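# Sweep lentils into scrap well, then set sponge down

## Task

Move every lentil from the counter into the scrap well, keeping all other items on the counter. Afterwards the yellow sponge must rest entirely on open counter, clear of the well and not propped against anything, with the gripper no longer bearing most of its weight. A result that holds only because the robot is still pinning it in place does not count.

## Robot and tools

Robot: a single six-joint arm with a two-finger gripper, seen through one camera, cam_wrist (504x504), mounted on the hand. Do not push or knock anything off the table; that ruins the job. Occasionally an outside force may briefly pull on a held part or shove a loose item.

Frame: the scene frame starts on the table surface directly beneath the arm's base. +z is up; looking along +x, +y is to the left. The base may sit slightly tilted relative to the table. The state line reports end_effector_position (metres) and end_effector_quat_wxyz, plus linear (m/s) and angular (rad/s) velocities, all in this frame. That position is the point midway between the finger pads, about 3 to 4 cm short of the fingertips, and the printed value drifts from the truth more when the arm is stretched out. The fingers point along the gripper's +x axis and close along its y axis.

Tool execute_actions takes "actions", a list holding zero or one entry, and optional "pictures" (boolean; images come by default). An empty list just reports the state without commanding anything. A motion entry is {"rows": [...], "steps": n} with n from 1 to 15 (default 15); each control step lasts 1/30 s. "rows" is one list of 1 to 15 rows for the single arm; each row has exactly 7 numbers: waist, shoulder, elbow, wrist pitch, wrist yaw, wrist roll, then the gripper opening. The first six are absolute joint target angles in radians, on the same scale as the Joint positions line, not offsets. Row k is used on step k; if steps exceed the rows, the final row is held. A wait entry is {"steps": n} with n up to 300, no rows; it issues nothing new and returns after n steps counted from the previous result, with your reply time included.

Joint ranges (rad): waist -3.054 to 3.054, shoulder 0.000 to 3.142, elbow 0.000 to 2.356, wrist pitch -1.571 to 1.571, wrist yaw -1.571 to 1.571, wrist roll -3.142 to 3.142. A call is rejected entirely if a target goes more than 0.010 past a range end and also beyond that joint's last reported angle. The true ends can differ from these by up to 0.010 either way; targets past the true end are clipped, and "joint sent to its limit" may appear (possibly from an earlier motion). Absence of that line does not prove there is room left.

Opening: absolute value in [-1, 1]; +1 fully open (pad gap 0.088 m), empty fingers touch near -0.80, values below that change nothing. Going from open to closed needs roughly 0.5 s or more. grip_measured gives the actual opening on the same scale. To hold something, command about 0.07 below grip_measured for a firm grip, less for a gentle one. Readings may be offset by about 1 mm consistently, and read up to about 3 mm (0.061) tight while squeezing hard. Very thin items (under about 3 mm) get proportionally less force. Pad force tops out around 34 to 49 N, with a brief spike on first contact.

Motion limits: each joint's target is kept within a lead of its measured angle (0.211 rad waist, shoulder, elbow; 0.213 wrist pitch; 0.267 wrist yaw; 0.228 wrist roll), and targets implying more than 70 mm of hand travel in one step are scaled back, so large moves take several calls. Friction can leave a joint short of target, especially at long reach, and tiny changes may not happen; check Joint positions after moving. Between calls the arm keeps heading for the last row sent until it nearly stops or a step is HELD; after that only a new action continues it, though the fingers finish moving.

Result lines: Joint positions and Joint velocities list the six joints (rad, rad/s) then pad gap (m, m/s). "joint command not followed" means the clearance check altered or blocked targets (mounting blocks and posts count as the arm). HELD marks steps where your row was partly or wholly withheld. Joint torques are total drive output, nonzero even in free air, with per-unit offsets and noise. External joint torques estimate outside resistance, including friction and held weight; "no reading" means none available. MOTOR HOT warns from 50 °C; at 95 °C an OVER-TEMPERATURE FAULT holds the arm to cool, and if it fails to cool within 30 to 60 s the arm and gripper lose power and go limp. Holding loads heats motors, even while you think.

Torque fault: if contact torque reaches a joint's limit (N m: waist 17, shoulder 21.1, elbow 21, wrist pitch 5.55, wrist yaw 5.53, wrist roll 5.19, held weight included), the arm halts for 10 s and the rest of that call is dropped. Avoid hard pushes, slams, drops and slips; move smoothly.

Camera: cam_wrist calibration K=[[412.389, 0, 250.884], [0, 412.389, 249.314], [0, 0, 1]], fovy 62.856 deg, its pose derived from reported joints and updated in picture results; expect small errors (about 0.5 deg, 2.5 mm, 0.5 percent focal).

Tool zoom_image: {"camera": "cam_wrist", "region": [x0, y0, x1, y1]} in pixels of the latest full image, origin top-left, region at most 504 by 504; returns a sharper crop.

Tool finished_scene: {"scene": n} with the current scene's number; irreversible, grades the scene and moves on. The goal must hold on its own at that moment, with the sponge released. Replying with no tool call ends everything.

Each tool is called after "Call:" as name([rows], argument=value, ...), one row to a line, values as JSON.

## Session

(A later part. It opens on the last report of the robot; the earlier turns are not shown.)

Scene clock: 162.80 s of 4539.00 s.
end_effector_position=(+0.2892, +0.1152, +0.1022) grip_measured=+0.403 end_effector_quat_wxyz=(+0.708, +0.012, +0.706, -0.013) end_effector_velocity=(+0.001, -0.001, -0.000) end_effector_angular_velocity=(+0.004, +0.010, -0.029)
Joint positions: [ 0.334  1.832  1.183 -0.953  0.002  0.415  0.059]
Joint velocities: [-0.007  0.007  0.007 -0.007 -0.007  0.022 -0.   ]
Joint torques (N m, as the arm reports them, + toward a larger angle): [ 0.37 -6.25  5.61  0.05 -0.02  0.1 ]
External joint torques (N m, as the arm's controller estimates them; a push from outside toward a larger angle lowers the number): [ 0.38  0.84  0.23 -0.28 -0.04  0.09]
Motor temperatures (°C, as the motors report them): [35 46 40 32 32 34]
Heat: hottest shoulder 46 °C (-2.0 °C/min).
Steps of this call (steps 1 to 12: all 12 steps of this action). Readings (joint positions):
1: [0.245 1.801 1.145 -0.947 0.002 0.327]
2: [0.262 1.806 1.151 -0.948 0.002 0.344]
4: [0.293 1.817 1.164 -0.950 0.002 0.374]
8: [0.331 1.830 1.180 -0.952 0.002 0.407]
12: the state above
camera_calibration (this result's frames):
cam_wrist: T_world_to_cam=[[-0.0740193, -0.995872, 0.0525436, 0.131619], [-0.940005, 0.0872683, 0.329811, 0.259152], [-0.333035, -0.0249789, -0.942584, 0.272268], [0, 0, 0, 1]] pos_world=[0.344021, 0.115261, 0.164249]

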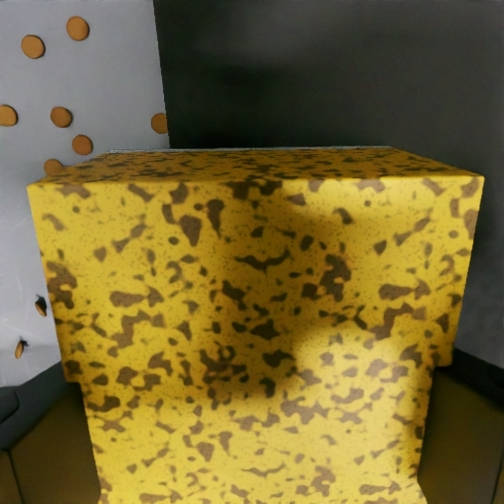

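Call:
execute_actions([
  {"rows":[[0.338,1.83,1.21,-0.985,0,0.42,0.4],[0.338,1.815,1.23,-1.02,0,0.42,0.4],[0.338,1.80,1.25,-1.055,0,0.42,0.4],[0.338,1.79,1.27,-1.085,0,0.42,0.4],[0.32,1.785,1.28,-1.10,0,0.40,0.4],[0.28,1.79,1.295,-1.11,0,0.36,0.4],[0.22,1.80,1.31,-1.115,0,0.30,0.4],[0.15,1.815,1.33,-1.12,0,0.23,0.4],[0.08,1.83,1.35,-1.125,0,0.16,0.4],[0.01,1.85,1.37,-1.125,0,0.09,0.4],[-0.06,1.87,1.39,-1.125,0,0.02,0.4],[-0.13,1.89,1.41,-1.125,0,-0.05,0.4],[-0.19,1.905,1.43,-1.13,0,-0.11,0.4],[-0.24,1.92,1.445,-1.13,0,-0.16,0.4],[-0.273,1.93,1.455,-1.13,0,-0.19,0.4]]},
], pictures=false)

Call:
execute_actions([
  {"rows":[[-0.273,1.93,1.455,-1.13,0,-0.19,0.4],[-0.273,1.93,1.455,-1.13,0,-0.19,0.4],[-0.273,1.93,1.455,-1.13,0,-0.19,0.4],[-0.273,1.935,1.445,-1.116,0,-0.19,0.4],[-0.273,1.94,1.434,-1.10,0,-0.19,0.4],[-0.273,1.945,1.423,-1.085,0,-0.19,0.4],[-0.273,1.95,1.412,-1.068,0,-0.19,0.4],[-0.273,1.955,1.401,-1.052,0,-0.19,0.4],[-0.273,1.96,1.390,-1.036,0,-0.19,0.4],[-0.273,1.965,1.381,-1.022,0,-0.19,0.4],[-0.273,1.970,1.372,-1.012,0,-0.19,0.4]]},
], pictures=false)

Call:
execute_actions([
  {"steps":8},
])

Scene clock: 176.30 s of 4539.00 s.
end_effector_position=(+0.3399, -0.0258, +0.1409) grip_measured=+0.403 end_effector_quat_wxyz=(+0.712, +0.010, +0.702, +0.003) end_effector_velocity=(+0.048, -0.601, -0.051) end_effector_angular_velocity=(+0.049, +0.095, -0.310)
Joint positions: [-0.12   1.885  1.415 -1.119 -0.004 -0.063  0.059]
Joint velocities: [-1.741  0.452  0.418 -0.066 -0.007 -1.429 -0.   ]
Joint torques (N m, as the arm reports them, + toward a larger angle): [-0.33 -7.22  5.5  -0.22  0.17 -0.06]
External joint torques (N m, as the arm's controller estimates them; a push from outside toward a larger angle lowers the number): [-0.22  0.88  0.31 -0.28  0.17 -0.02]
Motor temperatures (°C, as the motors report them): [35 46 41 32 32 34]
Heat: hottest shoulder 46 °C (-4.1 °C/min).
Steps of this call (steps 1 to 15: the robot went on to your last target; steps 16 to 90: nothing new was sent; then 10.00 s passed at rest; steps 91 to 105: all 15 steps of this action). Readings (joint positions):
91: [0.334 1.833 1.188 -0.962 0.002 0.418]
92: [0.334 1.833 1.195 -0.978 0.002 0.418]
94: [0.334 1.827 1.220 -1.026 0.002 0.418]
98: [0.282 1.808 1.284 -1.092 -0.005 0.329]
105: the state above

Scene clock: 176.80 s of 4539.00 s.
end_effector_position=(+0.3405, -0.0801, +0.1060) grip_measured=+0.403 end_effector_quat_wxyz=(+0.706, +0.020, +0.708, -0.008) end_effector_velocity=(-0.011, +0.004, -0.039) end_effector_angular_velocity=(+0.021, +0.057, +0.021)
Joint positions: [-0.273  1.963  1.381 -1.022  0.003 -0.187  0.059]
Joint velocities: [-0.002  0.051 -0.09   0.081 -0.007 -0.022 -0.   ]
Joint torques (N m, as the arm reports them, + toward a larger angle): [ 0.15 -7.9   4.87  0.37 -0.1  -0.09]
External joint torques (N m, as the arm's controller estimates them; a push from outside toward a larger angle lowers the number): [-0.02  1.   -1.04 -0.01 -0.07 -0.09]
Motor temperatures (°C, as the motors report them): [35 46 41 32 32 34]
Heat: hottest shoulder 46 °C (-4.0 °C/min).
Steps of this call (steps 1 to 15: all 15 steps of this action). Readings (joint positions):
1: [-0.174 1.899 1.427 -1.120 -0.002 -0.101]
2: [-0.219 1.908 1.434 -1.121 0.002 -0.127]
4: [-0.271 1.919 1.438 -1.124 0.004 -0.158]
8: [-0.277 1.931 1.430 -1.082 0.004 -0.181]
15: the state above

Scene clock: 177.07 s of 4539.00 s.
end_effector_position=(+0.3416, -0.0803, +0.1051) grip_measured=+0.403 end_effector_quat_wxyz=(+0.708, +0.019, +0.706, -0.008) end_effector_velocity=(-0.005, +0.001, +0.000) end_effector_angular_velocity=(-0.002, +0.023, +0.025)
Joint positions: [-0.273  1.964  1.379 -1.014  0.003 -0.187  0.059]
Joint velocities: [ 0.002 -0.002 -0.002 -0.022  0.007 -0.022 -0.   ]
Joint torques (N m, as the arm reports them, + toward a larger angle): [ 0.14 -7.51  4.49  0.33 -0.1  -0.08]
External joint torques (N m, as the arm's controller estimates them; a push from outside toward a larger angle lowers the number): [-0.02  0.67 -0.95  0.01 -0.07 -0.08]
Motor temperatures (°C, as the motors report them): [35 46 41 32 32 34]
Heat: hottest shoulder 46 °C (-4.0 °C/min).
Steps of this call (steps 1 to 8: the robot went on to your last target). Readings (joint positions):
1: [-0.273 1.964 1.379 -1.020 0.003 -0.187]
2: [-0.273 1.964 1.379 -1.018 0.003 -0.187]
4: [-0.273 1.964 1.379 -1.015 0.003 -0.187]
8: the state above
camera_calibration (this result's frames):
cam_wrist: T_world_to_cam=[[-0.0778954, -0.996325, 0.0356156, -0.0562892], [-0.939588, 0.0853099, 0.331506, 0.32405], [-0.333326, -0.00764115, -0.942781, 0.289139], [0, 0, 0, 1]] pos_world=[0.396466, -0.0815177, 0.167174]

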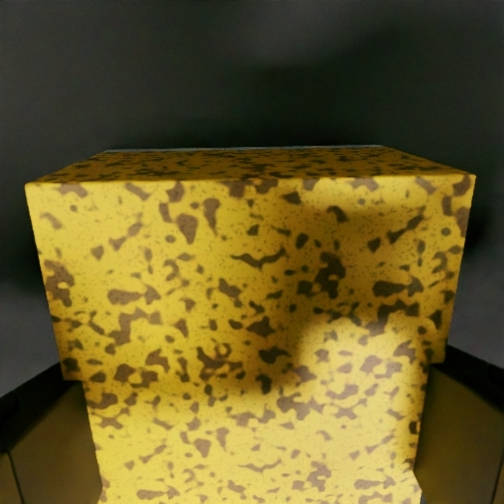

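Call:
execute_actions([
  {"rows":[[-0.273,1.970,1.372,-1.012,0,-0.19,1]],"steps":12},
], pictures=false)

Call:
execute_actions([
  {"rows":[[-0.273,1.955,1.40,-1.05,0,-0.19,1],[-0.273,1.94,1.43,-1.095,0,-0.19,1],[-0.273,1.925,1.46,-1.14,0,-0.19,1],[-0.273,1.915,1.49,-1.18,0,-0.19,1],[-0.273,1.90,1.52,-1.225,0,-0.19,1],[-0.273,1.88,1.55,-1.27,0,-0.19,1],[-0.26,1.85,1.57,-1.31,0,-0.17,1],[-0.22,1.82,1.59,-1.34,0,-0.14,1],[-0.16,1.79,1.60,-1.36,0,-0.10,1],[-0.09,1.76,1.61,-1.38,0,-0.06,1],[-0.02,1.73,1.62,-1.39,0,-0.03,1],[0.05,1.70,1.63,-1.40,0,0,1],[0.12,1.66,1.64,-1.40,0,0,1],[0.18,1.63,1.65,-1.40,0,0,1],[0.22,1.6,1.65,-1.40,0,0,1]]},
], pictures=false)

Call:
execute_actions([
  {"steps":12},
])

Scene clock: 187.23 s of 4539.00 s.
end_effector_position=(+0.3417, -0.0803, +0.1051) grip_measured=+0.979 end_effector_quat_wxyz=(+0.708, +0.019, +0.706, -0.008) end_effector_velocity=(-0.001, +0.005, +0.000) end_effector_angular_velocity=(+0.023, +0.003, -0.019)
Joint positions: [-0.273  1.964  1.379 -1.014  0.003 -0.188  0.087]
Joint velocities: [ 0.002 -0.002 -0.002 -0.007 -0.022  0.022  0.004]
Joint torques (N m, as the arm reports them, + toward a larger angle): [ 0.15 -7.64  4.43  0.29 -0.09 -0.08]
External joint torques (N m, as the arm's controller estimates them; a push from outside toward a larger angle lowers the number): [-0.03  0.6  -1.06 -0.04 -0.05 -0.08]
Motor temperatures (°C, as the motors report them): [35 46 41 32 32 34]
Heat: hottest shoulder 46 °C (-3.0 °C/min).
Steps of this call (steps 1 to 15: the robot went on to your last target; steps 16 to 90: nothing new was sent; then 6.77 s passed at rest; steps 91 to 102: all 12 steps of this action). Readings (joint positions):
91: [-0.273 1.964 1.379 -1.014 0.003 -0.187]
92: [-0.273 1.964 1.379 -1.014 0.003 -0.188]
94: [-0.273 1.964 1.379 -1.014 0.003 -0.188]
98: [-0.273 1.964 1.379 -1.014 0.003 -0.188]
102: the state above

Scene clock: 187.73 s of 4539.00 s.
end_effector_position=(+0.3226, +0.0190, +0.2505) grip_measured=+0.987 end_effector_quat_wxyz=(+0.757, -0.033, +0.651, +0.039) end_effector_velocity=(-0.121, +0.516, +0.309) end_effector_angular_velocity=(+0.061, -0.845, +1.275)
Joint positions: [ 0.021  1.702  1.621 -1.372  0.004 -0.036  0.087]
Joint velocities: [ 1.595 -0.828  0.203 -0.198 -0.007  0.315  0.   ]
Joint torques (N m, as the arm reports them, + toward a larger angle): [-0.3  -8.42  5.82  0.08 -0.12  0.14]
External joint torques (N m, as the arm's controller estimates them; a push from outside toward a larger angle lowers the number): [ 0.2  -1.34  0.17 -0.24 -0.14  0.12]
Motor temperatures (°C, as the motors report them): [35 46 41 32 32 34]
Heat: hottest shoulder 46 °C (-3.0 °C/min).
Steps of this call (steps 1 to 15: all 15 steps of this action). Readings (joint positions):
1: [-0.273 1.964 1.380 -1.020 0.003 -0.188]
2: [-0.273 1.964 1.389 -1.042 0.003 -0.188]
4: [-0.273 1.959 1.420 -1.106 0.003 -0.188]
8: [-0.267 1.900 1.521 -1.251 0.003 -0.173]
15: the state above

Scene clock: 188.13 s of 4539.00 s.
end_effector_position=(+0.2991, +0.0805, +0.2890) grip_measured=+0.987 end_effector_quat_wxyz=(+0.784, -0.079, +0.606, +0.108) end_effector_velocity=(-0.003, -0.000, +0.001) end_effector_angular_velocity=(+0.008, +0.005, -0.008)
Joint positions: [ 0.218  1.599  1.649 -1.398 -0.003 -0.003  0.087]
Joint velocities: [-0.002 -0.007 -0.002 -0.007 -0.007  0.007 -0.   ]
Joint torques (N m, as the arm reports them, + toward a larger angle): [ 0.14 -5.87  5.3   0.46  0.16  0.07]
External joint torques (N m, as the arm's controller estimates them; a push from outside toward a larger angle lowers the number): [ 0.08  0.   -0.54 -0.3   0.17  0.06]
Motor temperatures (°C, as the motors report them): [35 46 41 32 32 34]
Heat: hottest shoulder 46 °C (-3.0 °C/min).
Steps of this call (steps 1 to 12: the robot went on to your last target). Readings (joint positions):
1: [0.076 1.676 1.627 -1.379 0.004 -0.026]
2: [0.128 1.653 1.633 -1.385 0.001 -0.020]
4: [0.198 1.618 1.644 -1.392 -0.004 -0.012]
8: [0.218 1.598 1.649 -1.397 -0.003 -0.004]
12: the state above
camera_calibration (this result's frames):
cam_wrist: T_world_to_cam=[[0.215321, -0.975965, 0.0335932, 0.00529854], [-0.973757, -0.211982, 0.0828267, 0.315455], [-0.0737148, -0.0505459, -0.995998, 0.390661], [0, 0, 0, 1]] pos_world=[0.334833, 0.0917884, 0.362791]

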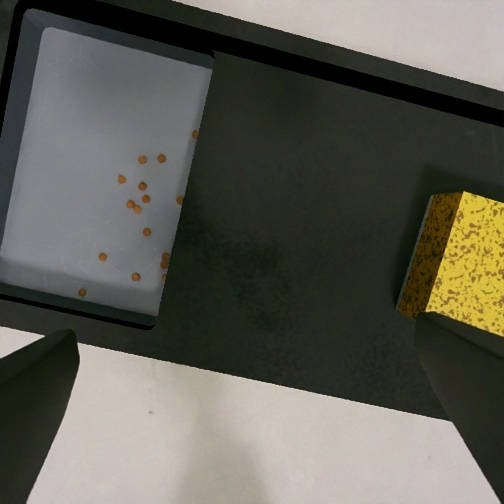

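Call:
zoom_image(camera="cam_wrist", region=[60,120,240,320])

Region (60, 120, 240, 320) of cam_wrist's 504x504 image, scaled by 2.520, with more detail than that image has; it fills the left 454 columns of this view, and the rest is white.

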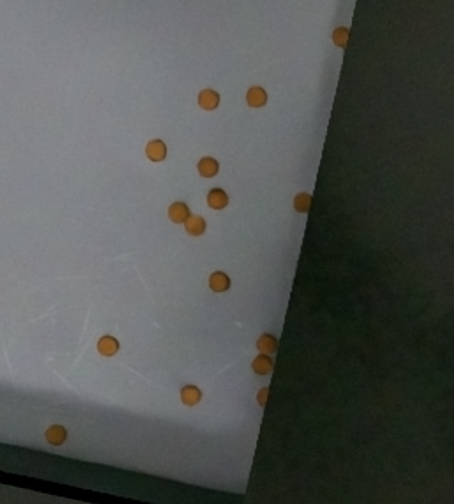

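Call:
finished_scene(scene=1)

The scene is finished: the task was done.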